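# Move masking tape from a file cabinet drawer to the desk

## Task

A roll of masking tape sits in either the top or the middle drawer of one of the two short, narrow file cabinets that each have three drawers. Get it onto the desk so it rests there without the robot holding it. When finished, all drawers anywhere in the room must be fully closed, no cabinet may have been shifted noticeably from its spot, and the robot must be upright and not leaning. Anything that stays right only because the robot is holding it does not count.

## Robot and tools

Robot: a Hello Robot Stretch 3 with one arm. It has a two-wheel base (0.33 m long, 0.34 m wide), a lift that raises the arm along a mast, and a telescoping arm that reaches out to the robot's right side. The gripper cannot be moved forward or back except by driving the base. Turning in place pivots about the point midway between the drive wheels, 0.05 m behind the front edge. With the arm pulled in and the wrist folded, the turning circle has radius 0.28 m; an unfolded, level wrist pokes out past that circle.

Frames: the base frame has its origin on the floor between the drive wheels, x forward, y left, z up. hand_pose is reported in it, located where the closed fingertips meet; with all wrist joints at zero its x axis points up, y back toward the mast, z to the rear. The odometry frame is the base frame as it was when the scene began. Heading in base_odometry is in radians, left positive, from -3.142 to 3.142, and counts wheel slip as motion.

execute_actions: argument "actions" is a list holding one action or nothing (empty just reports state and images). An action may contain:
- "base": exactly one of {"translate_m": d}, a relative drive of d metres from the current spot, forward positive, -1 to 1; or {"rotate_rad": d}, a relative turn in place, counter-clockwise (left) positive, -3.2 to 3.2. No sideways motion. Offsets count from the base position in the latest reported state.
- "joints": absolute targets by name. lift_m 0 to 1.1 (arm height); arm_m 0 to 0.52 (extension); wrist_yaw_rad -1.345 to 4.42 (0 along the arm, positive toward the front, 3.0 folded over the base); wrist_pitch_rad -1.57 to 0.451 (0 level, negative tips fingers down); wrist_roll_rad -2.911 to 2.911 (0 fingers side by side, level); gripper_m -0.089 to 0.179 (larger is wider; real fingertip gap is 0.007 m less near closed, 0.025 m less fully open, zero below 0.007); head_pan_rad -3.953 to 1.73 (0 forward, positive left, -1.57 faces along the arm); head_tilt_rad -1.53 to 0.419 (negative looks down). Done tolerances: ±0.004 for lift, arm and gripper, ±0.02 for yaw, roll and head, ±0.05 for pitch.
- "contact_limits": {"arm_m": percent 1 to 100}, an effort at which the arm motion halts with contact_stop; small values are gentle but too small halts instantly. It also limits holding force until the next action.
Motions in one action start together. Omitted joints or base may keep pushing toward earlier targets without it being shown. "cameras" picks head_camera, nav_camera, wrist_camera or all (omitted/null = all, [] = none). Unknown keys or out-of-range numbers cause the whole call to be rejected. If a result reports a stop, remaining calls in that reply are skipped. No action runs beyond 15 s.

wait: "seconds" 0 to 10; commands nothing, returns state and images. zoom_image: "camera" plus "region" [x0, y0, x1, y1] in pixels of that camera's latest image, at most 504 by 504. finished_scene: "scene" number; ends the scene irreversibly and reports success, after which the next task arrives.

Results: base_status and joint_status give how each motion ended: done (for the base, wheels turned the commanded amount, slip possible), off_target (stopped short, maybe still pushing), contact_stop, time_out, torque_fault. After the last three the old target is dropped. Arm or lift stopping on contact goes slack until recommanded; a slack lift may sag under load or be pushed up when closing fingers on a surface. Base, wrist and head never contact-stop and will keep shoving. A wrist servo pushed hard for several seconds disables itself for 10 s. on_its_own describes uncommanded behaviour; "held at" is a held target, not a position. motor_effort is percent of maximum, positive toward increasing joint value, bracket = peak during the last action; readings are offset and noisy. Positive wheel effort pushes forward. lidar_m: 12 distances from the base origin, 30 degree sectors, first straight ahead then counter-clockwise (4th left, 7th behind, 10th right), plane 0.17 m high, range 0.15 to 12 m, "-" means nothing; misses glass, thin legs and things below the plane; the mast and a low lift block some sectors. wrist_depth_mm and head_depth_mm are 7x7 grids of median depth in mm (head image is sideways). base_tilt is in degrees, forward and right positive, with a fixed bias up to about 4 degrees. turned_by_wheels and turned_by_imu give rotation since the last result.

Cameras: head_camera and nav_camera move with the head pan/tilt; wrist_camera rides on the gripper.

Gripping: command gripper_m smaller than the object's width to grasp; open at least 0.02 beyond the contact value to let go. Neither the reading nor done confirms a grasp. Over-squeezing triggers a stall guard that weakens grip; send a new value to squeeze again.

Speed: fast base motion (0.30 m/s, 1.9 rad/s) only with lift_m under 0.30, arm_m under 0.03 and wrist_yaw_rad over 2.54; otherwise 0.10 m/s and 0.63 rad/s.

Avoid: folding or unfolding the wrist unless lift_m is 0.32 to 0.95, pitch -0.4 and roll near 0; once folded, lift may go down to 0.25. Yaw below -0.4 needs pitch -0.5 or lower. Pushing into something rigid with the gripper above about 0.45 m can tip the robot, more so with a high contact limit or a repeated push. Do not drive while gripping or pushing something fixed; if snagged, reverse the last move in small steps, free the gripper, and lower lift to about 0.2 if still tilted. Avoid drops, slams and hard shoves, and finish quickly since less robot motion time is better. The simulation keeps running while the reply is being composed, and loose objects may get nudged occasionally.

Each tool is called after "Request:" as name(argument=value, ...) on one line, values as JSON.

## Session

Request:
execute_actions(actions=[])

Scene clock: 0.00 s.
base_odometry: x=+0.000 y=+0.000 heading=+0.000 (m, m, rad; odometry frame)
turned_by_wheels: +0.000 (rad since the last result)
turned_by_imu: +0.000 (rad since the last result)
base_tilt: forward=+1.1 right=+1.7 (deg)
lidar_m: 1.06 1.93 2.02 1.64 1.33 1.84 1.88 1.83 1.11 0.75 0.71 0.83
head_depth_mm: 1105 1159 1157 1178 1171 1197 1218 / 1093 1106 1116 1120 1131 1136 1150 / 2141 2195 2215 2219 2242 2267 2209 / 2046 2088 2095 2108 2132 2165 2123 / 1955 1981 2013 2012 2029 2062 2046 / 1874 1871 1891 1928 1934 1956 1963 / 1796 1807 1815 1834 1839 1858 1879
base_status: not commanded
joint_positions: lift_m=+0.546 arm_m=-0.002 wrist_yaw_rad=+3.022 wrist_pitch_rad=-0.500 wrist_roll_rad=+0.016 gripper_m=+0.037 head_pan_rad=-0.007 head_tilt_rad=+0.008
joint_status: not commanded
motor_effort: left_wheel=+0 right_wheel=-1 lift_m=+26 arm_m=+1 wrist_yaw_rad=+0 wrist_pitch_rad=+4 wrist_roll_rad=+0 gripper_m=+0 head_pan_rad=-1 head_tilt_rad=+1 (%)
hand_pose: x=+0.0042 y=+0.0686 z=+0.5410 quat_wxyz=(+0.217, +0.699, +0.132, +0.668) (m; base frame)
wrist_depth_mm: - - - - - - - / - - - - - - - / - - - - - - - / - - - - - - - / 927 906 - 887 921 886 874 / 788 775 - 756 737 764 754 / 686 685 662 684 676 668 664
pictures: head_camera (sideways: a quarter turn clockwise sets it upright), nav_camera (sideways: a quarter turn counterclockwise sets it upright), wrist_camera
Images, in order (width x height): head_camera 896x504, nav_camera 672x504, wrist_camera 644x364.

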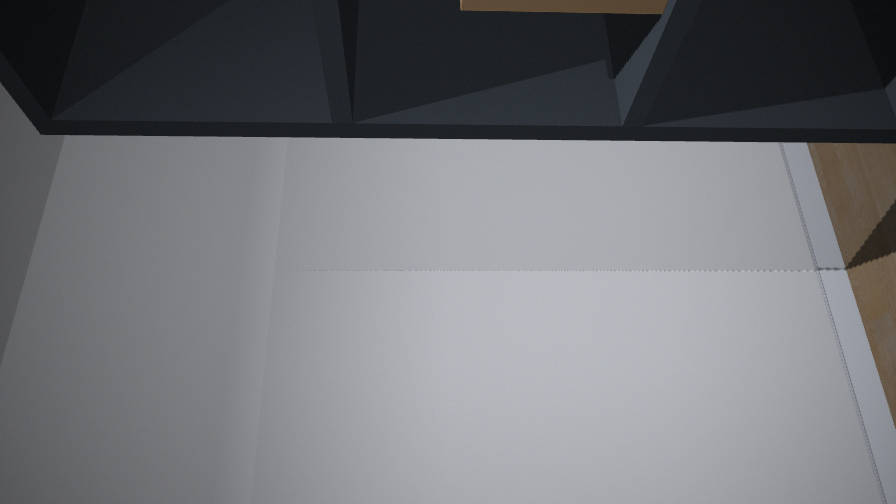

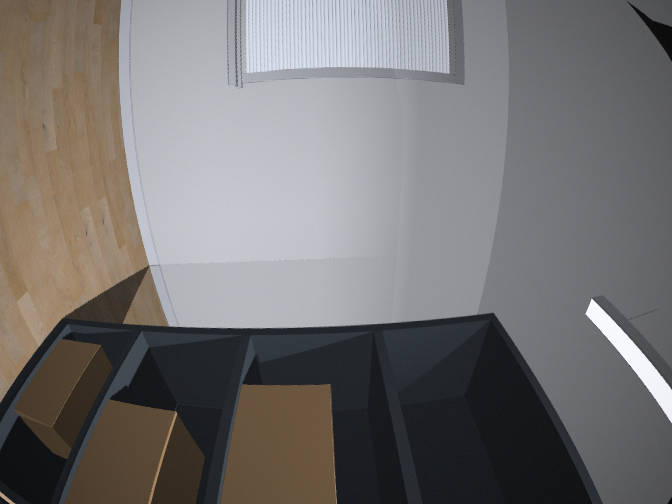

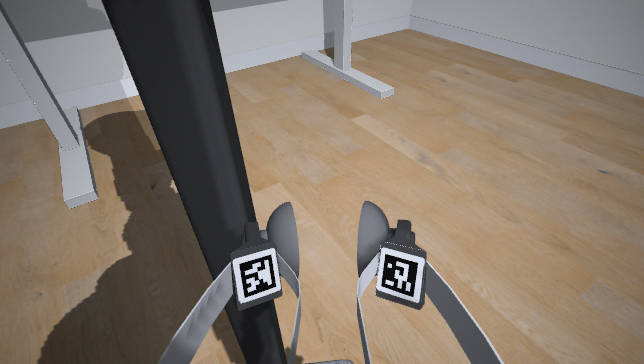

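Request:
execute_actions(actions=[{"joints":{"head_pan_rad":-1.8,"head_tilt_rad":-0.6}}], cameras=["nav_camera"])

Request:
execute_actions(actions=[{"joints":{"head_pan_rad":-3.3,"head_tilt_rad":-0.6}}], cameras=["nav_camera"])

Scene clock: 1.63 s.
base_odometry: x=+0.000 y=+0.000 heading=+0.000 (m, m, rad; odometry frame)
turned_by_wheels: +0.000 (rad since the last result)
turned_by_imu: +0.000 (rad since the last result)
base_tilt: forward=+1.1 right=+1.8 (deg)
lidar_m: 1.06 1.93 2.02 1.64 1.32 1.84 1.87 1.83 1.11 0.75 0.71 0.83
head_depth_mm: 1054 1427 1504 1676 1712 1442 1233 / 950 1042 1191 1389 1623 1443 1236 / 859 959 1261 1328 1564 1441 1238 / 795 867 1443 1259 1496 1410 1250 / 738 808 1451 1249 1230 1332 1243 / 692 753 1344 1257 1076 1185 1241 / 650 722 1231 1262 1022 1137 1196
base_status: not commanded
joint_positions: lift_m=+0.546 arm_m=-0.002 wrist_yaw_rad=+3.022 wrist_pitch_rad=-0.500 wrist_roll_rad=+0.016 gripper_m=+0.037 head_pan_rad=-1.793 head_tilt_rad=-0.592
joint_status: all done
motor_effort: left_wheel=-1(1) right_wheel=+0(1) lift_m=+27(26) arm_m=+1(1) wrist_yaw_rad=+0(1) wrist_pitch_rad=+5(4) wrist_roll_rad=+0(0) gripper_m=+0(0) head_pan_rad=-5(58) head_tilt_rad=-4(33) (%)
hand_pose: x=+0.0042 y=+0.0686 z=+0.5410 quat_wxyz=(+0.217, +0.699, +0.132, +0.668) (m; base frame)
wrist_depth_mm: - - - - - - - / - - - - - - - / - - - - - - - / - - - - - - - / 919 911 - 899 926 884 868 / 780 783 - 743 753 766 756 / 699 685 669 672 659 669 662
pictures: nav_camera (sideways: a quarter turn counterclockwise sets it upright)
Images, in order (width x height): nav_camera 672x504.

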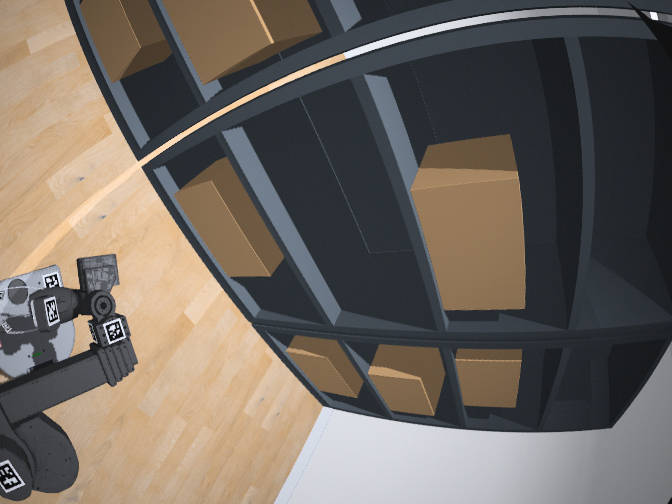

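Scene clock: 2.90 s.
base_odometry: x=+0.000 y=+0.000 heading=+0.000 (m, m, rad; odometry frame)
turned_by_wheels: +0.000 (rad since the last result)
turned_by_imu: +0.000 (rad since the last result)
base_tilt: forward=+1.2 right=+1.8 (deg)
lidar_m: 1.06 1.93 2.02 1.64 1.32 1.83 1.88 1.83 1.11 0.75 0.71 0.83
head_depth_mm: 1902 2035 2234 2117 1716 1438 1238 / 2090 2274 2472 2142 1717 1447 1250 / 2093 2345 2545 2115 1722 1447 1266 / 1973 2178 2446 2138 1720 1440 1269 / 1832 2009 2227 2141 1722 1447 1248 / 1722 1888 2083 2156 1721 1455 1246 / 1635 1766 1955 2072 1729 1447 1249
base_status: not commanded
joint_positions: lift_m=+0.546 arm_m=-0.002 wrist_yaw_rad=+3.022 wrist_pitch_rad=-0.500 wrist_roll_rad=+0.016 gripper_m=+0.037 head_pan_rad=-3.293 head_tilt_rad=-0.592
joint_status: all done
motor_effort: left_wheel=+0(0) right_wheel=+0(0) lift_m=+26(26) arm_m=+1(1) wrist_yaw_rad=+1(1) wrist_pitch_rad=+5(5) wrist_roll_rad=+0(0) gripper_m=+0(0) head_pan_rad=-5(56) head_tilt_rad=-4(6) (%)
hand_pose: x=+0.0042 y=+0.0686 z=+0.5410 quat_wxyz=(+0.217, +0.699, +0.132, +0.668) (m; base frame)
wrist_depth_mm: - - - - - - - / - - - - - - - / - - - - - - - / - - - - - - - / 922 888 - 894 909 870 894 / 784 769 - 750 746 745 744 / 696 691 669 670 666 675 665
pictures: nav_camera (sideways: a quarter turn counterclockwise sets it upright)
Images, in order (width x height): nav_camera 672x504.

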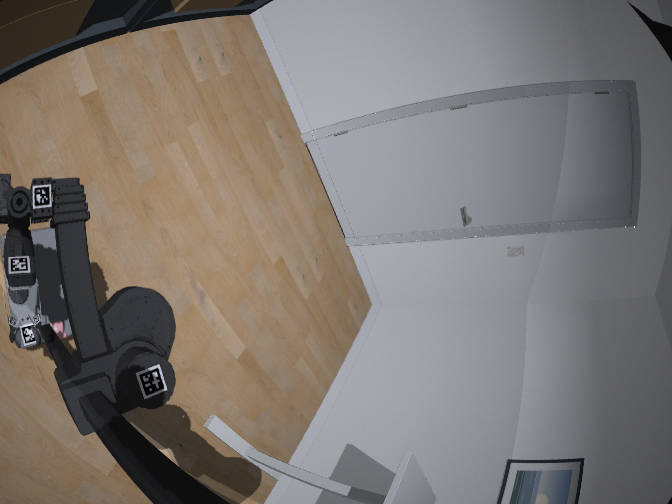

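Request:
execute_actions(actions=[{"joints":{"head_pan_rad":1.5,"head_tilt_rad":-0.6}}], cameras=["nav_camera"])

Scene clock: 5.60 s.
base_odometry: x=+0.000 y=+0.000 heading=+0.000 (m, m, rad; odometry frame)
turned_by_wheels: +0.000 (rad since the last result)
turned_by_imu: +0.000 (rad since the last result)
base_tilt: forward=+1.2 right=+1.6 (deg)
lidar_m: 1.06 1.93 2.02 1.64 1.33 1.83 1.88 1.82 1.11 0.75 0.71 0.83
head_depth_mm: 2117 2337 2546 2149 1707 1438 1239 / 1975 2218 2503 2135 1713 1440 1240 / 1823 1347 2291 1987 1707 1440 1238 / 1733 1256 2191 2127 1710 1446 1242 / 1642 1254 2078 2134 1713 1446 1242 / 1577 1171 1950 2067 1725 1450 1243 / 1504 1101 1825 2001 1737 1446 1284
base_status: not commanded
joint_positions: lift_m=+0.546 arm_m=-0.002 wrist_yaw_rad=+3.022 wrist_pitch_rad=-0.500 wrist_roll_rad=+0.016 gripper_m=+0.037 head_pan_rad=+1.493 head_tilt_rad=-0.592
joint_status: all done
motor_effort: left_wheel=-1(0) right_wheel=+0(0) lift_m=+26(26) arm_m=+1(1) wrist_yaw_rad=+0(0) wrist_pitch_rad=+5(5) wrist_roll_rad=+0(0) gripper_m=+0(0) head_pan_rad=+4(57) head_tilt_rad=-3(4) (%)
hand_pose: x=+0.0042 y=+0.0686 z=+0.5410 quat_wxyz=(+0.217, +0.699, +0.132, +0.668) (m; base frame)
wrist_depth_mm: - - - - - - - / - - - - - - - / - - - - - - - / - - - - - - - / 926 924 - 892 906 874 875 / 790 783 - 762 740 762 760 / 690 694 678 670 669 665 666
pictures: nav_camera (sideways: a quarter turn counterclockwise sets it upright)
Images, in order (width x height): nav_camera 672x504.

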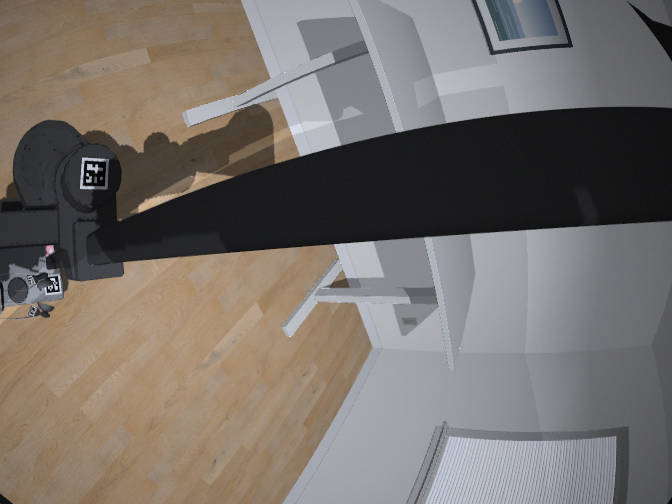

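Request:
execute_actions(actions=[{"base":{"rotate_rad":0.45},"joints":{"lift_m":0.27,"head_pan_rad":-1.2}}], cameras=[])

Request:
execute_actions(actions=[{"base":{"translate_m":1.0}}], cameras=[])

Request:
execute_actions(actions=[{"base":{"translate_m":0.35}}], cameras=["nav_camera"])

Scene clock: 9.23 s.
base_odometry: x=+0.000 y=+0.000 heading=+0.450 (m, m, rad; odometry frame)
turned_by_wheels: +0.450 (rad since the last result)
turned_by_imu: +0.454 (rad since the last result)
base_tilt: forward=+1.2 right=+1.6 (deg)
lidar_m: 1.93 1.98 1.64 1.32 1.80 1.91 1.83 1.11 0.76 0.71 0.83 0.99
head_depth_mm: 583 648 709 817 954 1325 1209 / 989 955 759 897 990 1128 1216 / 831 870 936 891 1006 1359 1241 / 663 736 975 915 1042 1353 1238 / 668 745 980 958 1221 1349 1249 / 691 775 1025 1011 1264 1377 1245 / 718 807 1434 1219 1330 1423 1245
base_status: done
joint_positions: lift_m=+0.270 arm_m=-0.002 wrist_yaw_rad=+3.022 wrist_pitch_rad=-0.500 wrist_roll_rad=+0.016 gripper_m=+0.037 head_pan_rad=-1.193 head_tilt_rad=-0.593
joint_status: all done
motor_effort: left_wheel=-2(7) right_wheel=+2(3) lift_m=+23(24) arm_m=+1(1) wrist_yaw_rad=+1(1) wrist_pitch_rad=+5(5) wrist_roll_rad=-1(0) gripper_m=+0(0) head_pan_rad=-5(58) head_tilt_rad=-4(4) (%)
hand_pose: x=+0.0042 y=+0.0685 z=+0.2648 quat_wxyz=(+0.217, +0.699, +0.132, +0.668) (m; base frame)
wrist_depth_mm: - - - - - - - / - - - - - 983 974 / 804 792 771 779 760 760 745 / 647 644 626 632 618 618 605 / 544 538 - 546 540 523 516 / 478 - - - - 452 443 / - - - - 395 395 391
pictures: none
No camera images: the call's "cameras" was empty. Leave "cameras" out to get every camera's image.

Scene clock: 14.23 s.
base_odometry: x=+0.901 y=+0.435 heading=+0.450 (m, m, rad; odometry frame)
turned_by_wheels: +0.000 (rad since the last result)
turned_by_imu: +0.007 (rad since the last result)
base_tilt: forward=+1.0 right=+1.7 (deg)
lidar_m: 0.93 0.96 1.28 1.34 1.81 2.46 2.83 1.13 0.72 0.67 1.37 0.98
head_depth_mm: 2507 2769 2798 2116 1389 1082 1184 / 2602 2847 2788 2114 1715 1432 1218 / 2652 2963 2803 2129 1710 1441 1238 / 2261 2493 2596 2135 1721 1440 1249 / 1826 1980 2155 2087 1729 1448 1242 / 1525 1645 1752 1890 1738 1448 1246 / 1323 1395 1486 1583 1634 1441 1242
base_status: done
joint_positions: lift_m=+0.270 arm_m=-0.002 wrist_yaw_rad=+3.022 wrist_pitch_rad=-0.500 wrist_roll_rad=+0.016 gripper_m=+0.037 head_pan_rad=-1.193 head_tilt_rad=-0.593
joint_status: not commanded
motor_effort: left_wheel=-3(7) right_wheel=+1(5) lift_m=+24(24) arm_m=+1(1) wrist_yaw_rad=+0(0) wrist_pitch_rad=+5(5) wrist_roll_rad=-1(0) gripper_m=+0(0) head_pan_rad=-5(5) head_tilt_rad=-3(2) (%)
hand_pose: x=+0.0042 y=+0.0685 z=+0.2647 quat_wxyz=(+0.217, +0.699, +0.132, +0.668) (m; base frame)
wrist_depth_mm: - - - - - - 962 / - - - - - 988 908 / 816 795 778 778 772 760 758 / 645 640 634 626 626 605 608 / 536 536 - 544 537 521 512 / 475 - - - - 448 446 / - - - - 397 392 390
pictures: none
No camera images: the call's "cameras" was empty. Leave "cameras" out to get every camera's image.

Scene clock: 17.13 s.
base_odometry: x=+1.216 y=+0.587 heading=+0.450 (m, m, rad; odometry frame)
turned_by_wheels: +0.000 (rad since the last result)
turned_by_imu: +0.003 (rad since the last result)
base_tilt: forward=+1.2 right=+1.9 (deg)
lidar_m: 0.58 0.60 0.80 1.39 1.39 2.07 3.17 0.99 0.76 2.63 0.86 0.61
head_depth_mm: 2506 2738 2782 2118 1708 1434 1244 / 2509 2784 2797 2117 1719 1438 1245 / 1820 2083 2413 2122 1720 1444 1242 / 1384 1537 1710 1932 1718 1439 1239 / 1126 1218 1331 1457 1585 1439 1239 / 942 1008 1082 1170 1273 1349 1243 / 816 861 911 974 1046 1128 1175
base_status: done
joint_positions: lift_m=+0.270 arm_m=-0.002 wrist_yaw_rad=+3.022 wrist_pitch_rad=-0.500 wrist_roll_rad=+0.016 gripper_m=+0.037 head_pan_rad=-1.193 head_tilt_rad=-0.593
joint_status: not commanded
motor_effort: left_wheel=-2(6) right_wheel=+1(6) lift_m=+24(24) arm_m=+1(1) wrist_yaw_rad=+0(0) wrist_pitch_rad=+5(5) wrist_roll_rad=+0(0) gripper_m=+0(0) head_pan_rad=-5(5) head_tilt_rad=-3(4) (%)
hand_pose: x=+0.0042 y=+0.0684 z=+0.2647 quat_wxyz=(+0.217, +0.699, +0.132, +0.668) (m; base frame)
wrist_depth_mm: - - - - - 848 610 / - - - - - 874 623 / 812 802 791 775 761 755 617 / 644 639 628 627 623 614 587 / 542 539 - 540 538 519 513 / 475 - - - - 445 445 / - - - - 395 392 395
pictures: nav_camera (sideways: a quarter turn counterclockwise sets it upright)
Images, in order (width x height): nav_camera 672x504.

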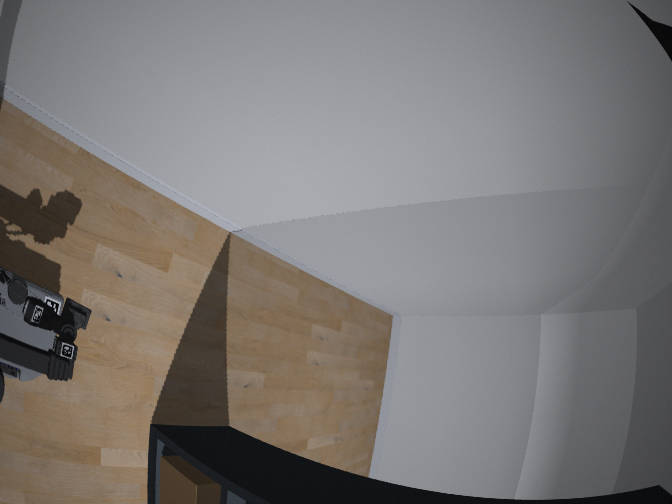

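Request:
execute_actions(actions=[{"base":{"rotate_rad":-1.54}}], cameras=[])

Request:
execute_actions(actions=[{"base":{"translate_m":1.0}}], cameras=[])

Request:
execute_actions(actions=[{"base":{"translate_m":0.6}}], cameras=["nav_camera","head_camera"])

Scene clock: 19.57 s.
base_odometry: x=+1.216 y=+0.587 heading=-1.090 (m, m, rad; odometry frame)
turned_by_wheels: -1.540 (rad since the last result)
turned_by_imu: -1.546 (rad since the last result)
base_tilt: forward=+1.1 right=+1.7 (deg)
lidar_m: 2.23 0.82 0.60 0.58 0.61 0.83 1.39 1.88 2.07 2.60 0.95 0.76
head_depth_mm: 2701 2960 2784 2119 1722 1443 1237 / 2677 2997 2796 2114 1716 1438 1242 / 1929 2205 2443 2122 1717 1442 1244 / 1548 2211 1899 1978 1729 1446 1245 / 1228 1364 1431 1764 1679 1441 1247 / 1025 1208 1214 1298 1398 1414 1242 / 892 938 1099 1152 1236 1273 1227
base_status: done
joint_positions: lift_m=+0.270 arm_m=-0.002 wrist_yaw_rad=+3.022 wrist_pitch_rad=-0.500 wrist_roll_rad=+0.016 gripper_m=+0.037 head_pan_rad=-1.193 head_tilt_rad=-0.593
joint_status: not commanded
motor_effort: left_wheel=+2(9) right_wheel=-1(5) lift_m=+24(23) arm_m=+1(1) wrist_yaw_rad=+1(1) wrist_pitch_rad=+5(6) wrist_roll_rad=+0(0) gripper_m=+0(0) head_pan_rad=-4(5) head_tilt_rad=-4(3) (%)
hand_pose: x=+0.0042 y=+0.0684 z=+0.2647 quat_wxyz=(+0.217, +0.699, +0.132, +0.668) (m; base frame)
wrist_depth_mm: 541 - 572 585 599 609 631 / 593 616 624 650 669 682 717 / 647 660 683 705 710 724 726 / 660 640 634 634 622 612 615 / 541 541 - 544 538 512 518 / 478 - - - - 450 443 / - - - - 395 392 391
pictures: none
No camera images: the call's "cameras" was empty. Leave "cameras" out to get every camera's image.

Scene clock: 24.67 s.
base_odometry: x=+1.678 y=-0.300 heading=-1.090 (m, m, rad; odometry frame)
turned_by_wheels: +0.000 (rad since the last result)
turned_by_imu: +0.007 (rad since the last result)
base_tilt: forward=+1.1 right=+1.7 (deg)
lidar_m: 1.97 0.81 0.59 0.58 0.60 0.82 2.34 2.84 0.40 0.39 0.40 2.03
head_depth_mm: 300 329 364 408 463 536 636 / 317 345 381 428 489 572 688 / 2915 3257 2785 2066 1640 664 787 / 3054 3384 2792 2138 1711 1444 1244 / 3143 2809 2816 2133 1712 1441 1239 / 3035 2742 2615 2139 1719 1442 1240 / 2600 2711 2133 2135 1727 1439 1247
base_status: done
joint_positions: lift_m=+0.270 arm_m=-0.002 wrist_yaw_rad=+3.022 wrist_pitch_rad=-0.500 wrist_roll_rad=+0.016 gripper_m=+0.037 head_pan_rad=-1.193 head_tilt_rad=-0.593
joint_status: not commanded
motor_effort: left_wheel=+1(11) right_wheel=-1(3) lift_m=+24(24) arm_m=+1(1) wrist_yaw_rad=+0(0) wrist_pitch_rad=+5(5) wrist_roll_rad=+0(0) gripper_m=+0(0) head_pan_rad=-5(5) head_tilt_rad=-3(5) (%)
hand_pose: x=+0.0042 y=+0.0684 z=+0.2647 quat_wxyz=(+0.217, +0.699, +0.132, +0.668) (m; base frame)
wrist_depth_mm: 538 - 560 580 590 608 623 / 592 607 619 639 660 672 701 / 649 658 677 697 701 728 727 / 648 644 630 627 617 612 609 / 546 539 - 542 538 518 516 / 476 - - - - 452 446 / - - - - 399 393 390
pictures: none
No camera images: the call's "cameras" was empty. Leave "cameras" out to get every camera's image.

Scene clock: 28.37 s.
base_odometry: x=+1.956 y=-0.832 heading=-1.090 (m, m, rad; odometry frame)
turned_by_wheels: +0.000 (rad since the last result)
turned_by_imu: +0.004 (rad since the last result)
base_tilt: forward=+1.0 right=+1.7 (deg)
lidar_m: 1.37 0.80 0.59 0.57 0.59 0.82 2.35 0.63 0.71 2.01 1.67 1.42
head_depth_mm: 2737 2968 2777 2129 1714 1441 1236 / 2819 3150 2816 2120 1712 1438 1237 / 2926 2628 2677 2122 1717 1443 1236 / 2938 2547 2105 2074 1719 1434 1242 / 2444 2555 1847 1993 1726 1440 1243 / 2068 2167 1931 2047 1721 1447 1242 / 1829 1937 1999 2074 1736 1448 1239
base_status: done
joint_positions: lift_m=+0.270 arm_m=-0.002 wrist_yaw_rad=+3.022 wrist_pitch_rad=-0.500 wrist_roll_rad=+0.016 gripper_m=+0.037 head_pan_rad=-1.193 head_tilt_rad=-0.593
joint_status: not commanded
motor_effort: left_wheel=+0(11) right_wheel=-1(3) lift_m=+24(25) arm_m=+1(1) wrist_yaw_rad=+0(1) wrist_pitch_rad=+5(5) wrist_roll_rad=+0(0) gripper_m=+0(0) head_pan_rad=-4(5) head_tilt_rad=-3(4) (%)
hand_pose: x=+0.0042 y=+0.0684 z=+0.2647 quat_wxyz=(+0.217, +0.699, +0.132, +0.668) (m; base frame)
wrist_depth_mm: 533 - 559 564 595 604 625 / 586 601 615 628 653 658 682 / 635 656 674 679 699 707 727 / 651 639 647 626 618 619 602 / 537 536 - 549 537 521 514 / 474 - - - - 447 448 / - - - - 397 394 393
pictures: head_camera (sideways: a quarter turn clockwise sets it upright), nav_camera (sideways: a quarter turn counterclockwise sets it upright)
Images, in order (width x height): head_camera 896x504, nav_camera 672x504.

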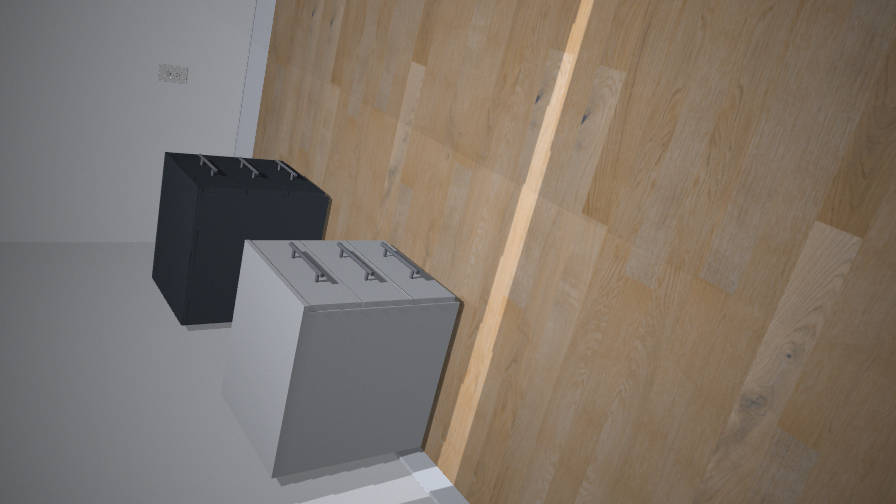

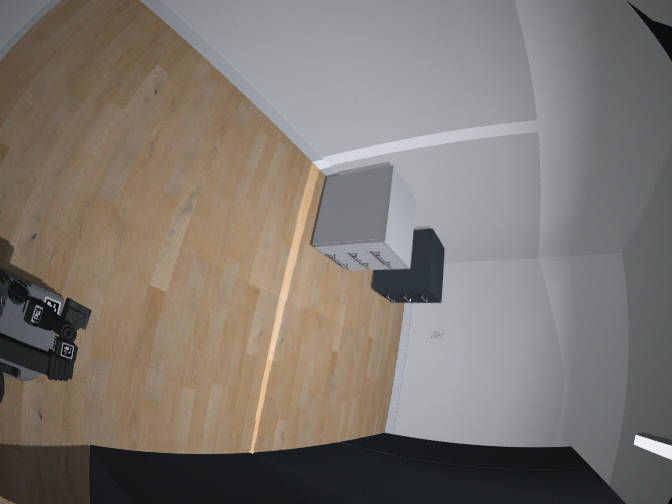

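Request:
execute_actions(actions=[{"base":{"rotate_rad":1.56},"joints":{"head_pan_rad":-1.57,"head_tilt_rad":-0.8}}], cameras=[])

Request:
execute_actions(actions=[{"base":{"translate_m":-1.0}}], cameras=[])

Request:
execute_actions(actions=[{"base":{"translate_m":-0.62}}], cameras=[])

Request:
execute_actions(actions=[{"joints":{"lift_m":0.45,"wrist_pitch_rad":-0.4}}], cameras=[])

Request:
execute_actions(actions=[{"joints":{"wrist_yaw_rad":0}}], cameras=[])

Request:
execute_actions(actions=[{"joints":{"wrist_pitch_rad":0,"gripper_m":0.1}}], cameras=["wrist_camera","head_camera"])

Scene clock: 31.03 s.
base_odometry: x=+1.956 y=-0.832 heading=+0.470 (m, m, rad; odometry frame)
turned_by_wheels: +1.560 (rad since the last result)
turned_by_imu: +1.567 (rad since the last result)
base_tilt: forward=+1.1 right=+1.7 (deg)
lidar_m: 0.57 0.59 0.80 2.17 0.63 0.69 1.88 1.67 1.42 1.36 0.81 0.59
head_depth_mm: 1228 1409 1640 1710 1467 1292 1152 / 1226 1405 1642 1704 1471 1294 1157 / 1231 1404 1653 1716 1475 1294 1152 / 1234 1412 1661 1716 1473 1295 1175 / 1235 1414 1653 1719 1476 1292 1156 / 1239 1417 1661 1711 1477 1308 1161 / 1241 1429 1597 1640 1484 1298 1157
base_status: done
joint_positions: lift_m=+0.270 arm_m=-0.002 wrist_yaw_rad=+3.022 wrist_pitch_rad=-0.500 wrist_roll_rad=+0.016 gripper_m=+0.037 head_pan_rad=-1.563 head_tilt_rad=-0.790
joint_status: all done
motor_effort: left_wheel=-3(9) right_wheel=+1(6) lift_m=+24(23) arm_m=+1(1) wrist_yaw_rad=+1(1) wrist_pitch_rad=+6(5) wrist_roll_rad=+0(0) gripper_m=+0(0) head_pan_rad=-4(37) head_tilt_rad=-4(21) (%)
hand_pose: x=+0.0042 y=+0.0684 z=+0.2647 quat_wxyz=(+0.217, +0.699, +0.132, +0.668) (m; base frame)
wrist_depth_mm: 553 - - - - 862 604 / 538 722 - - 992 858 624 / 571 724 792 767 767 760 614 / 602 640 631 631 627 609 585 / 543 538 - 541 540 516 513 / 474 - - - - 448 443 / - - - - 395 394 390
pictures: none
No camera images: the call's "cameras" was empty. Leave "cameras" out to get every camera's image.

Scene clock: 36.03 s.
base_odometry: x=+1.064 y=-1.284 heading=+0.470 (m, m, rad; odometry frame)
turned_by_wheels: +0.000 (rad since the last result)
turned_by_imu: -0.006 (rad since the last result)
base_tilt: forward=+1.2 right=+1.6 (deg)
lidar_m: 1.57 0.69 0.50 0.48 0.50 0.67 1.80 1.16 0.93 1.37 1.42 1.63
head_depth_mm: 1238 1413 1577 1621 1445 1293 1152 / 1239 1423 1666 1698 1469 1290 1153 / 1241 1411 1666 1710 1471 1296 1150 / 1243 1434 1672 1695 1478 1294 1175 / 1245 1423 1669 1718 1475 1302 1157 / 1247 1429 1673 1710 1473 1299 1154 / 1247 1435 1672 1728 1482 1300 1151
base_status: done
joint_positions: lift_m=+0.270 arm_m=-0.002 wrist_yaw_rad=+3.022 wrist_pitch_rad=-0.500 wrist_roll_rad=+0.016 gripper_m=+0.037 head_pan_rad=-1.563 head_tilt_rad=-0.790
joint_status: not commanded
motor_effort: left_wheel=-2(11) right_wheel=+1(3) lift_m=+24(24) arm_m=+1(1) wrist_yaw_rad=+0(1) wrist_pitch_rad=+5(5) wrist_roll_rad=+0(0) gripper_m=+0(0) head_pan_rad=-4(4) head_tilt_rad=-5(4) (%)
hand_pose: x=+0.0042 y=+0.0684 z=+0.2647 quat_wxyz=(+0.217, +0.699, +0.132, +0.668) (m; base frame)
wrist_depth_mm: 447 - 474 483 501 517 544 / 495 505 526 542 556 578 604 / 539 560 585 600 620 653 697 / 599 612 631 645 630 614 616 / 539 536 - 545 538 519 513 / 476 - - - - 444 444 / - - - - 396 391 392
pictures: none
No camera images: the call's "cameras" was empty. Leave "cameras" out to get every camera's image.

Scene clock: 39.73 s.
base_odometry: x=+0.511 y=-1.565 heading=+0.470 (m, m, rad; odometry frame)
turned_by_wheels: +0.000 (rad since the last result)
turned_by_imu: -0.003 (rad since the last result)
base_tilt: forward=+1.3 right=+1.7 (deg)
lidar_m: 2.18 0.68 0.49 0.47 0.49 0.66 1.58 1.18 0.85 0.82 1.43 1.94
head_depth_mm: 1244 1425 1670 1708 1472 1288 1159 / 1247 1400 1209 1162 1411 1289 1149 / 1253 1399 1218 1159 1386 1296 1156 / 1257 1398 1214 1167 1393 1296 1171 / 1258 1409 1329 1240 1455 1300 1156 / 1254 1438 1693 1720 1475 1303 1155 / 1255 1434 1686 1716 1485 1300 1154
base_status: done
joint_positions: lift_m=+0.270 arm_m=-0.002 wrist_yaw_rad=+3.022 wrist_pitch_rad=-0.500 wrist_roll_rad=+0.016 gripper_m=+0.037 head_pan_rad=-1.563 head_tilt_rad=-0.790
joint_status: not commanded
motor_effort: left_wheel=-1(11) right_wheel=+1(4) lift_m=+24(24) arm_m=+1(1) wrist_yaw_rad=+1(0) wrist_pitch_rad=+5(5) wrist_roll_rad=+0(0) gripper_m=+0(0) head_pan_rad=-4(5) head_tilt_rad=-5(4) (%)
hand_pose: x=+0.0042 y=+0.0684 z=+0.2647 quat_wxyz=(+0.217, +0.699, +0.132, +0.668) (m; base frame)
wrist_depth_mm: 444 - 468 484 498 515 525 / 484 496 515 538 552 584 595 / 531 545 575 591 624 653 672 / 594 596 622 627 628 625 613 / 537 536 - 545 540 515 516 / 478 - - - - 444 445 / - - - - 395 397 392
pictures: none
No camera images: the call's "cameras" was empty. Leave "cameras" out to get every camera's image.

Scene clock: 42.20 s.
base_odometry: x=+0.511 y=-1.565 heading=+0.470 (m, m, rad; odometry frame)
turned_by_wheels: +0.000 (rad since the last result)
turned_by_imu: +0.000 (rad since the last result)
base_tilt: forward=+1.2 right=+1.6 (deg)
lidar_m: 2.19 0.68 0.49 0.47 0.49 0.66 1.59 1.18 0.85 0.82 1.43 1.93
head_depth_mm: 1242 1419 1662 1710 1459 1284 1150 / 1248 1404 1209 1164 1414 1285 1170 / 1242 1390 1206 1166 1398 1293 1173 / 1255 1398 1208 1169 1393 1301 1195 / 1255 1409 1329 1244 1446 1300 1154 / 1255 1439 1686 1722 1483 1299 1160 / 1254 1432 1686 1714 1472 1299 1154
base_status: not commanded
joint_positions: lift_m=+0.450 arm_m=-0.002 wrist_yaw_rad=+3.022 wrist_pitch_rad=-0.421 wrist_roll_rad=+0.016 gripper_m=+0.037 head_pan_rad=-1.563 head_tilt_rad=-0.790
joint_status: all done
motor_effort: left_wheel=-1(1) right_wheel=+0(0) lift_m=+29(30) arm_m=+1(0) wrist_yaw_rad=+1(1) wrist_pitch_rad=+7(9) wrist_roll_rad=+0(0) gripper_m=+0(0) head_pan_rad=-4(4) head_tilt_rad=-5(4) (%)
hand_pose: x=+0.0055 y=+0.0791 z=+0.4618 quat_wxyz=(+0.190, +0.704, +0.105, +0.676) (m; base frame)
wrist_depth_mm: 432 - 462 476 490 511 522 / 476 485 505 517 535 556 572 / 513 525 551 565 593 618 638 / 564 587 611 628 662 686 714 / 628 649 - 716 749 764 797 / 695 698 - 687 688 695 692 / 615 620 - 609 609 603 603
pictures: none
No camera images: the call's "cameras" was empty. Leave "cameras" out to get every camera's image.

Scene clock: 44.73 s.
base_odometry: x=+0.511 y=-1.565 heading=+0.470 (m, m, rad; odometry frame)
turned_by_wheels: +0.000 (rad since the last result)
turned_by_imu: +0.000 (rad since the last result)
base_tilt: forward=+1.2 right=+1.6 (deg)
lidar_m: 2.19 0.68 0.49 0.47 0.49 0.66 1.58 1.18 0.85 0.82 1.43 1.93
head_depth_mm: 1244 1431 1667 1712 1460 1291 1152 / 1247 1395 1208 1161 1412 1293 1168 / 1252 1404 1212 1163 1387 1297 1174 / 1251 1405 1216 1167 1394 1309 1154 / 1253 1402 1320 1243 1445 1302 1158 / 1254 1440 1686 1701 1479 1298 1157 / 1257 1438 1681 1717 1478 1297 1159
base_status: not commanded
joint_positions: lift_m=+0.450 arm_m=-0.002 wrist_yaw_rad=+0.003 wrist_pitch_rad=-0.421 wrist_roll_rad=+0.016 gripper_m=+0.037 head_pan_rad=-1.563 head_tilt_rad=-0.790
joint_status: all done
motor_effort: left_wheel=-1(1) right_wheel=+0(0) lift_m=+29(29) arm_m=+1(1) wrist_yaw_rad=-3(4) wrist_pitch_rad=+7(7) wrist_roll_rad=+0(0) gripper_m=+0(0) head_pan_rad=-5(4) head_tilt_rad=-5(4) (%)
hand_pose: x=-0.0209 y=-0.3673 z=+0.4618 quat_wxyz=(+0.686, +0.148, -0.697, -0.148) (m; base frame)
wrist_depth_mm: - - 533 518 524 - 842 / - - 589 558 563 - 841 / - - - 620 617 - 839 / - - 982 690 689 - 847 / 856 849 837 779 804 816 792 / 721 713 710 689 684 703 693 / 629 619 618 614 606 606 601
pictures: none
No camera images: the call's "cameras" was empty. Leave "cameras" out to get every camera's image.

Scene clock: 45.83 s.
base_odometry: x=+0.511 y=-1.565 heading=+0.470 (m, m, rad; odometry frame)
turned_by_wheels: +0.000 (rad since the last result)
turned_by_imu: +0.000 (rad since the last result)
base_tilt: forward=+1.2 right=+1.7 (deg)
lidar_m: 2.19 0.68 0.49 0.47 0.49 0.66 1.58 1.18 0.85 0.82 1.43 1.93
head_depth_mm: 1248 1432 1671 1707 1474 1292 1146 / 1248 1398 1208 1164 1418 1293 1170 / 1243 1396 1210 1166 1393 1290 1173 / 1253 1400 1214 1170 1406 1299 1147 / 1252 1412 1324 1238 1451 1299 1154 / 1256 1431 1689 1715 1481 1294 1161 / 1249 1438 1684 1724 1475 1299 1157
base_status: not commanded
joint_positions: lift_m=+0.450 arm_m=-0.002 wrist_yaw_rad=+0.003 wrist_pitch_rad=-0.026 wrist_roll_rad=+0.016 gripper_m=+0.100 head_pan_rad=-1.563 head_tilt_rad=-0.790
joint_status: all done
motor_effort: left_wheel=-1(1) right_wheel=+0(0) lift_m=+29(29) arm_m=+1(0) wrist_yaw_rad=-3(2) wrist_pitch_rad=+9(9) wrist_roll_rad=+0(0) gripper_m=+0(84) head_pan_rad=-4(4) head_tilt_rad=-5(5) (%)
hand_pose: x=-0.0208 y=-0.3989 z=+0.5580 quat_wxyz=(+0.702, +0.010, -0.712, -0.008) (m; base frame)
wrist_depth_mm: - - - - - - - / - - - - - - - / - - - - - - - / - - - 605 591 - 841 / - - 616 602 608 - 855 / - - 642 624 631 - 863 / 964 944 857 655 644 913 831
pictures: head_camera (sideways: a quarter turn clockwise sets it upright), wrist_camera
Images, in order (width x height): head_camera 896x504, wrist_camera 644x364.

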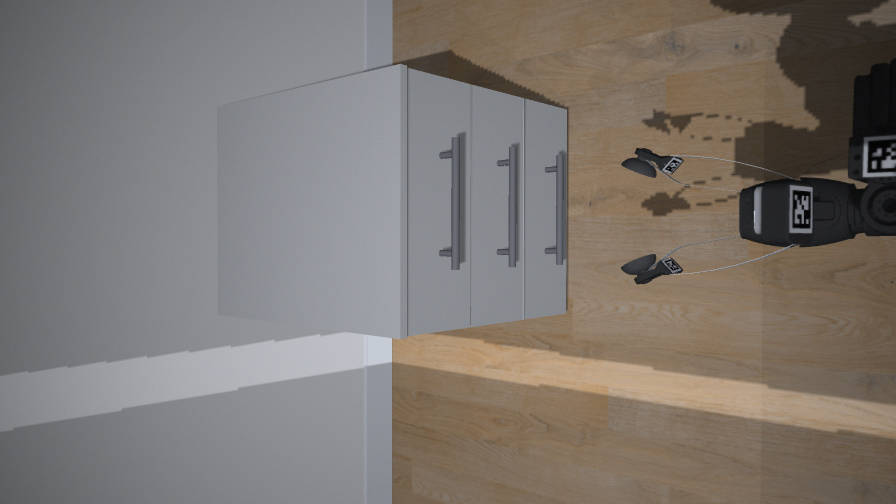

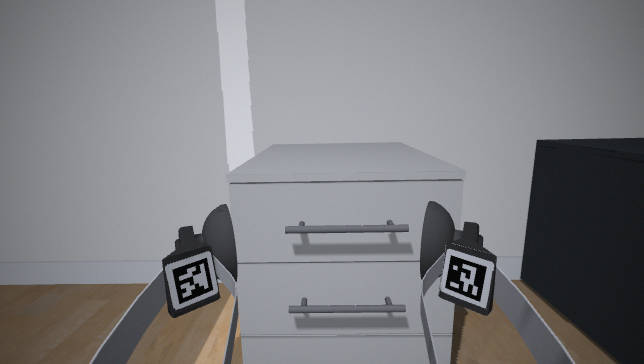

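Request:
execute_actions(actions=[{"base":{"translate_m":-0.04},"joints":{"lift_m":0.31,"wrist_roll_rad":1.57,"arm_m":0.25}}], cameras=["wrist_camera"])

Scene clock: 52.33 s.
base_odometry: x=+0.475 y=-1.583 heading=+0.470 (m, m, rad; odometry frame)
turned_by_wheels: +0.000 (rad since the last result)
turned_by_imu: +0.001 (rad since the last result)
base_tilt: forward=+1.1 right=+1.6 (deg)
lidar_m: 2.23 0.68 0.49 0.47 0.49 0.66 1.54 1.18 1.07 0.82 1.43 1.93
head_depth_mm: 1241 1427 1665 1704 1465 1288 1148 / 1245 1402 1309 1241 1437 1304 1159 / 1247 1400 1211 1165 1416 1252 1155 / 1252 1402 1209 1170 1392 1274 1153 / 1253 1403 1211 1171 1418 1296 1152 / 1253 1438 1681 1717 1483 1296 1155 / 1255 1437 1682 1721 1481 1300 1155
base_status: done
joint_positions: lift_m=+0.310 arm_m=+0.250 wrist_yaw_rad=+0.002 wrist_pitch_rad=-0.024 wrist_roll_rad=+1.566 gripper_m=+0.100 head_pan_rad=-1.563 head_tilt_rad=-0.790
joint_status: all done
motor_effort: left_wheel=-1(7) right_wheel=+0(2) lift_m=+23(24) arm_m=+4(1) wrist_yaw_rad=-1(2) wrist_pitch_rad=+8(9) wrist_roll_rad=+1(3) gripper_m=+0(0) head_pan_rad=-4(5) head_tilt_rad=-5(5) (%)
hand_pose: x=-0.0210 y=-0.6502 z=+0.4184 quat_wxyz=(+0.003, +0.001, -1.000, -0.012) (m; base frame)
wrist_depth_mm: 841 839 307 302 303 302 302 / 839 837 313 311 311 312 309 / 873 878 330 320 321 321 322 / 921 905 334 332 332 331 332 / 947 939 343 341 342 339 342 / 983 981 356 353 354 354 355 / - - 992 368 366 366 366
pictures: wrist_camera
Images, in order (width x height): wrist_camera 644x364.

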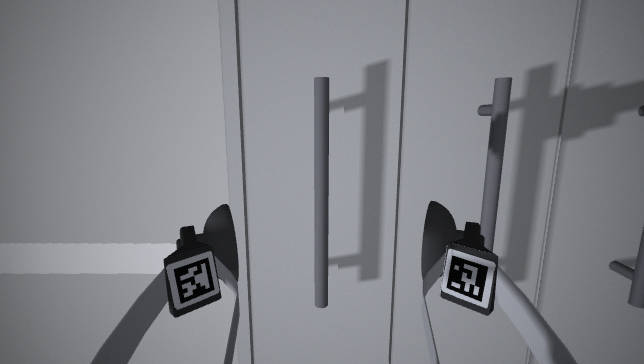

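Perfect height.

Request:
execute_actions(actions=[{"joints":{"arm_m":0.39,"gripper_m":0.06},"contact_limits":{"arm_m":15}}], cameras=["wrist_camera"])

Request:
execute_actions(actions=[{"joints":{"gripper_m":-0.02}}], cameras=[])

Request:
execute_actions(actions=[{"joints":{"arm_m":0.06,"head_tilt_rad":-1.0}}], cameras=["head_camera"])

Scene clock: 54.90 s.
base_odometry: x=+0.475 y=-1.583 heading=+0.470 (m, m, rad; odometry frame)
turned_by_wheels: +0.000 (rad since the last result)
turned_by_imu: +0.000 (rad since the last result)
base_tilt: forward=+1.3 right=+1.7 (deg)
lidar_m: 2.23 0.68 0.49 0.47 0.49 0.66 1.54 1.18 1.07 0.82 1.43 1.94
head_depth_mm: 1249 1430 1664 1704 1467 1292 1155 / 1248 1407 1324 1234 1460 1304 1161 / 1253 1398 1212 1166 - 1295 1151 / 1253 1406 1210 1143 1394 1295 1160 / 1256 1409 1217 1169 1415 1290 1160 / 1254 1437 1691 1716 1483 1298 1158 / 1258 1438 1694 1715 1483 1301 1158
base_status: not commanded
joint_positions: lift_m=+0.310 arm_m=+0.390 wrist_yaw_rad=+0.001 wrist_pitch_rad=-0.024 wrist_roll_rad=+1.566 gripper_m=+0.060 head_pan_rad=-1.563 head_tilt_rad=-0.790
joint_status: all done
motor_effort: left_wheel=-1(1) right_wheel=+1(1) lift_m=+23(23) arm_m=+5(5) wrist_yaw_rad=-1(1) wrist_pitch_rad=+8(8) wrist_roll_rad=+1(2) gripper_m=+0(84) head_pan_rad=-4(5) head_tilt_rad=-4(5) (%)
contact_limits: arm_m 15 (drawing in: default 17, maximum 29; extending or still: default 26, maximum 42)
hand_pose: x=-0.0210 y=-0.7902 z=+0.4184 quat_wxyz=(+0.003, +0.001, -1.000, -0.012) (m; base frame)
wrist_depth_mm: 704 693 171 172 171 171 171 / 720 707 177 174 176 176 177 / 736 745 182 181 181 182 182 / 769 761 188 187 188 187 189 / 796 786 194 192 194 195 193 / 832 817 - 200 203 201 198 / 853 835 207 206 209 208 206
pictures: wrist_camera
Images, in order (width x height): wrist_camera 644x364.

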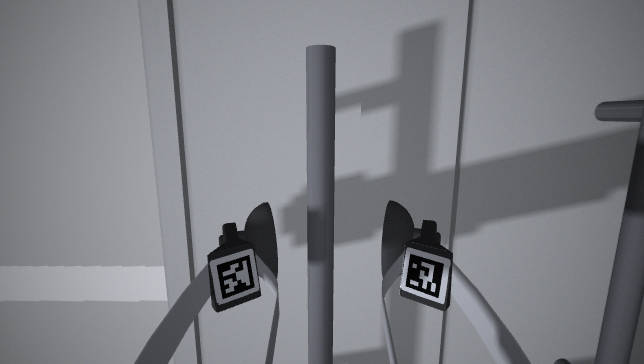

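Scene clock: 56.20 s.
base_odometry: x=+0.475 y=-1.583 heading=+0.470 (m, m, rad; odometry frame)
turned_by_wheels: +0.000 (rad since the last result)
turned_by_imu: +0.000 (rad since the last result)
base_tilt: forward=+1.1 right=+1.8 (deg)
lidar_m: 2.23 0.68 0.49 0.47 0.49 0.66 1.54 1.18 1.07 0.82 1.43 1.93
head_depth_mm: 1244 1422 1664 1695 1468 1291 1152 / 1252 1401 1326 1239 1467 1305 1159 / 1245 1399 1209 1166 - 1293 1150 / 1253 1403 1216 1140 1389 1298 1158 / 1257 1408 1215 1168 1422 1292 1156 / 1254 1433 1683 1722 1477 1302 1160 / 1252 1445 1687 1712 1477 1299 1154
base_status: not commanded
joint_positions: lift_m=+0.310 arm_m=+0.390 wrist_yaw_rad=+0.001 wrist_pitch_rad=-0.012 wrist_roll_rad=+1.570 gripper_m=-0.019 head_pan_rad=-1.563 head_tilt_rad=-0.790
joint_status: all done
motor_effort: left_wheel=-1(1) right_wheel=+0(1) lift_m=+25(23) arm_m=+3(4) wrist_yaw_rad=-1(2) wrist_pitch_rad=+4(8) wrist_roll_rad=+0(2) gripper_m=-13(90) head_pan_rad=-4(4) head_tilt_rad=-5(5) (%)
hand_pose: x=-0.0210 y=-0.7907 z=+0.4214 quat_wxyz=(+0.001, +0.001, -1.000, -0.006) (m; base frame)
wrist_depth_mm: 704 695 171 170 170 170 170 / 717 721 177 175 176 175 174 / 757 750 183 180 181 181 180 / 773 772 188 186 186 187 186 / 792 794 194 155 192 192 192 / 832 812 199 162 199 199 197 / 852 856 208 207 206 205 203
pictures: none
No camera images: the call's "cameras" was empty. Leave "cameras" out to get every camera's image.

Scene clock: 59.83 s.
base_odometry: x=+0.475 y=-1.583 heading=+0.470 (m, m, rad; odometry frame)
turned_by_wheels: +0.000 (rad since the last result)
turned_by_imu: +0.001 (rad since the last result)
base_tilt: forward=+1.2 right=+1.7 (deg)
lidar_m: 2.22 0.68 0.49 0.47 0.49 0.66 1.55 1.18 1.07 0.82 1.44 1.94
head_depth_mm: 1372 1632 1638 1462 1330 1208 1127 / 1315 1126 1304 1448 1329 1212 - / 1274 1103 1177 1429 1345 - - / 1286 1106 1177 1428 1347 1222 - / 1295 1112 1180 1450 1335 1220 1123 / 1377 1646 1651 1475 1339 1219 1125 / 1384 1649 1659 1478 1339 1222 1126
base_status: not commanded
joint_positions: lift_m=+0.310 arm_m=+0.060 wrist_yaw_rad=+0.001 wrist_pitch_rad=-0.018 wrist_roll_rad=+1.570 gripper_m=-0.020 head_pan_rad=-1.563 head_tilt_rad=-0.987
joint_status: all done
motor_effort: left_wheel=-1(1) right_wheel=+0(0) lift_m=+24(23) arm_m=-2(0) wrist_yaw_rad=-1(1) wrist_pitch_rad=+6(6) wrist_roll_rad=-1(0) gripper_m=-8(13) head_pan_rad=-4(5) head_tilt_rad=-6(20) (%)
hand_pose: x=-0.0211 y=-0.4611 z=+0.4198 quat_wxyz=(+0.001, +0.001, -1.000, -0.010) (m; base frame)
wrist_depth_mm: - - - 486 485 483 484 / - - - 493 498 490 487 / - - - 506 501 506 501 / - - - 522 518 524 509 / - - - - 537 536 512 / - - - - - 663 512 / - - - - - 778 516
pictures: head_camera (sideways: a quarter turn clockwise sets it upright)
Images, in order (width x height): head_camera 896x504.

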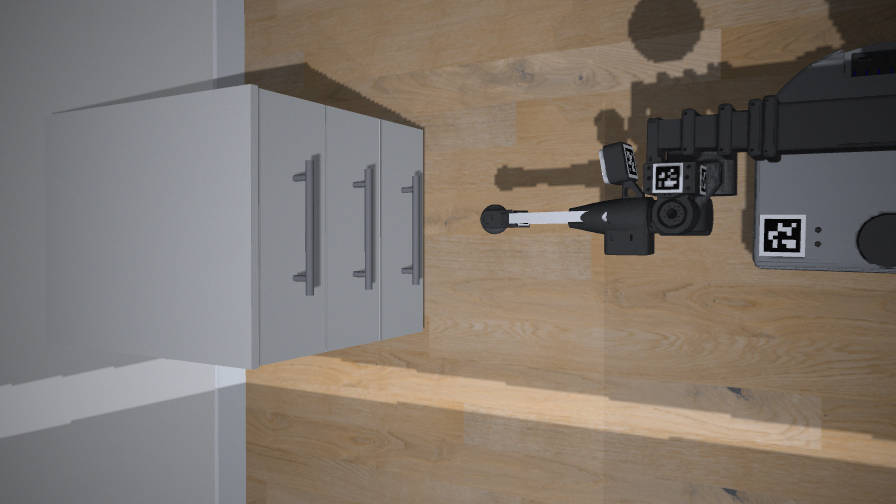

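Deeper and harder.

Request:
execute_actions(actions=[{"joints":{"arm_m":0.405,"gripper_m":0.06},"contact_limits":{"arm_m":15}}], cameras=[])

Request:
execute_actions(actions=[{"joints":{"gripper_m":-0.07}}], cameras=[])

Request:
execute_actions(actions=[{"joints":{"arm_m":0.07}}], cameras=["head_camera"])

Scene clock: 63.83 s.
base_odometry: x=+0.475 y=-1.583 heading=+0.469 (m, m, rad; odometry frame)
turned_by_wheels: +0.000 (rad since the last result)
turned_by_imu: +0.000 (rad since the last result)
base_tilt: forward=+1.1 right=+1.8 (deg)
lidar_m: 2.23 0.68 0.49 0.47 0.49 0.66 1.54 1.18 1.07 0.82 1.43 1.93
head_depth_mm: 1376 1636 1638 1460 1329 1209 1123 / 1314 1122 1331 1473 1328 1212 - / 1282 1110 1193 1427 1335 1224 - / 1281 1112 1192 1433 1334 1219 - / 1289 1114 1193 1455 1333 1216 1124 / 1383 1646 1658 1480 1335 1220 1122 / 1389 1643 1654 1487 1341 1218 1119
base_status: not commanded
joint_positions: lift_m=+0.310 arm_m=+0.404 wrist_yaw_rad=-0.005 wrist_pitch_rad=-0.020 wrist_roll_rad=+1.570 gripper_m=+0.060 head_pan_rad=-1.563 head_tilt_rad=-0.988
joint_status: all done
motor_effort: left_wheel=-4(4) right_wheel=+4(3) lift_m=+24(24) arm_m=+8(18) wrist_yaw_rad=+7(5) wrist_pitch_rad=+7(8) wrist_roll_rad=+0(0) gripper_m=-1(84) head_pan_rad=-4(5) head_tilt_rad=-7(7) (%)
contact_limits: arm_m 15 (drawing in: default 17, maximum 29; extending or still: default 26, maximum 42)
hand_pose: x=-0.0227 y=-0.8049 z=+0.4193 quat_wxyz=(+0.001, -0.003, -1.000, -0.010) (m; base frame)
wrist_depth_mm: 700 168 167 167 166 166 166 / 711 699 172 169 171 171 171 / 739 733 176 175 177 176 176 / 761 761 182 180 181 182 182 / 780 774 186 185 187 187 188 / 805 799 - 192 194 193 192 / 828 834 200 198 200 200 198
pictures: none
No camera images: the call's "cameras" was empty. Leave "cameras" out to get every camera's image.

Scene clock: 65.63 s.
base_odometry: x=+0.475 y=-1.583 heading=+0.469 (m, m, rad; odometry frame)
turned_by_wheels: +0.000 (rad since the last result)
turned_by_imu: +0.000 (rad since the last result)
base_tilt: forward=+1.2 right=+1.8 (deg)
lidar_m: 2.22 0.68 0.49 0.47 0.49 0.66 1.54 1.18 1.07 0.83 1.43 1.93
head_depth_mm: 1376 1636 1634 1467 1326 1212 1120 / 1317 1127 1327 1471 1329 1212 - / 1279 1108 1187 1426 1333 1223 - / 1286 1102 1186 1435 1327 1218 - / 1286 1115 1192 1460 1337 1224 1120 / 1376 1648 1649 1484 1334 1218 1116 / 1383 1643 1667 1487 1343 1223 1124
base_status: not commanded
joint_positions: lift_m=+0.310 arm_m=+0.404 wrist_yaw_rad=-0.006 wrist_pitch_rad=+0.000 wrist_roll_rad=+1.570 gripper_m=-0.068 head_pan_rad=-1.563 head_tilt_rad=-0.988
joint_status: all done
motor_effort: left_wheel=-5(5) right_wheel=+4(5) lift_m=+24(25) arm_m=+8(8) wrist_yaw_rad=+7(7) wrist_pitch_rad=+1(7) wrist_roll_rad=+0(0) gripper_m=-34(100) head_pan_rad=-4(4) head_tilt_rad=-7(6) (%)
hand_pose: x=-0.0230 y=-0.8055 z=+0.4245 quat_wxyz=(+0.001, -0.003, -1.000, +0.000) (m; base frame)
wrist_depth_mm: 702 704 170 169 168 167 166 / 724 712 175 172 172 172 170 / 743 733 180 177 177 177 176 / 766 753 185 182 183 181 181 / 797 778 191 151 188 188 186 / 827 808 198 159 194 193 191 / 851 836 204 199 201 199 198
pictures: none
No camera images: the call's "cameras" was empty. Leave "cameras" out to get every camera's image.

Scene clock: 69.53 s.
base_odometry: x=+0.475 y=-1.583 heading=+0.470 (m, m, rad; odometry frame)
turned_by_wheels: +0.000 (rad since the last result)
turned_by_imu: +0.001 (rad since the last result)
base_tilt: forward=+1.1 right=+1.7 (deg)
lidar_m: 2.23 0.69 0.49 0.47 0.49 0.66 1.54 1.18 1.07 0.83 1.43 1.93
head_depth_mm: 1371 1631 1633 1462 1331 1210 1120 / 1315 1130 1171 990 1334 1219 - / 1271 1105 1172 1060 1351 - - / 1275 1107 1171 1060 1351 1217 - / 1292 1113 1151 996 1332 1221 1118 / 1385 1647 1649 1467 1334 1222 1123 / 1387 1660 1653 1479 1343 1221 1126
base_status: not commanded
joint_positions: lift_m=+0.310 arm_m=+0.070 wrist_yaw_rad=-0.038 wrist_pitch_rad=-0.013 wrist_roll_rad=+1.570 gripper_m=-0.050 head_pan_rad=-1.563 head_tilt_rad=-0.988
joint_status: all done
on_its_own: wrist_yaw_rad is held at -0.047, not at your +0.000, by its stall guard, which is not easing now; gripper_m is held at -0.051, not at your -0.070, by its stall guard, which is still easing
motor_effort: left_wheel=+0(5) right_wheel=+0(7) lift_m=+25(26) arm_m=-2(6) wrist_yaw_rad=-10(31) wrist_pitch_rad=+5(5) wrist_roll_rad=+0(0) gripper_m=-3(34) head_pan_rad=-5(4) head_tilt_rad=-6(6) (%)
hand_pose: x=-0.0310 y=-0.4711 z=+0.4211 quat_wxyz=(+0.000, -0.019, -1.000, -0.007) (m; base frame)
wrist_depth_mm: - - 171 170 169 637 494 / - - 175 174 174 496 490 / - - 179 178 177 509 503 / - - 183 182 183 519 511 / - - 189 150 187 534 512 / - - 194 193 192 538 520 / - - 199 196 197 780 518
pictures: head_camera (sideways: a quarter turn clockwise sets it upright)
Images, in order (width x height): head_camera 896x504.

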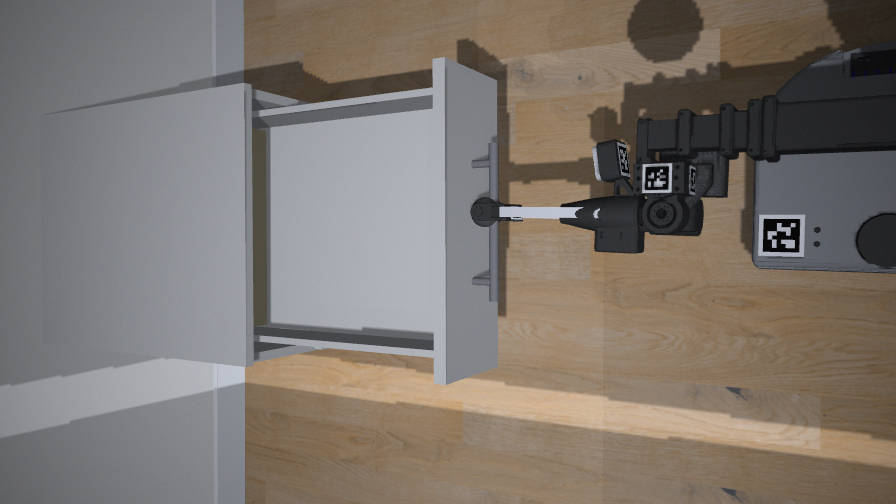

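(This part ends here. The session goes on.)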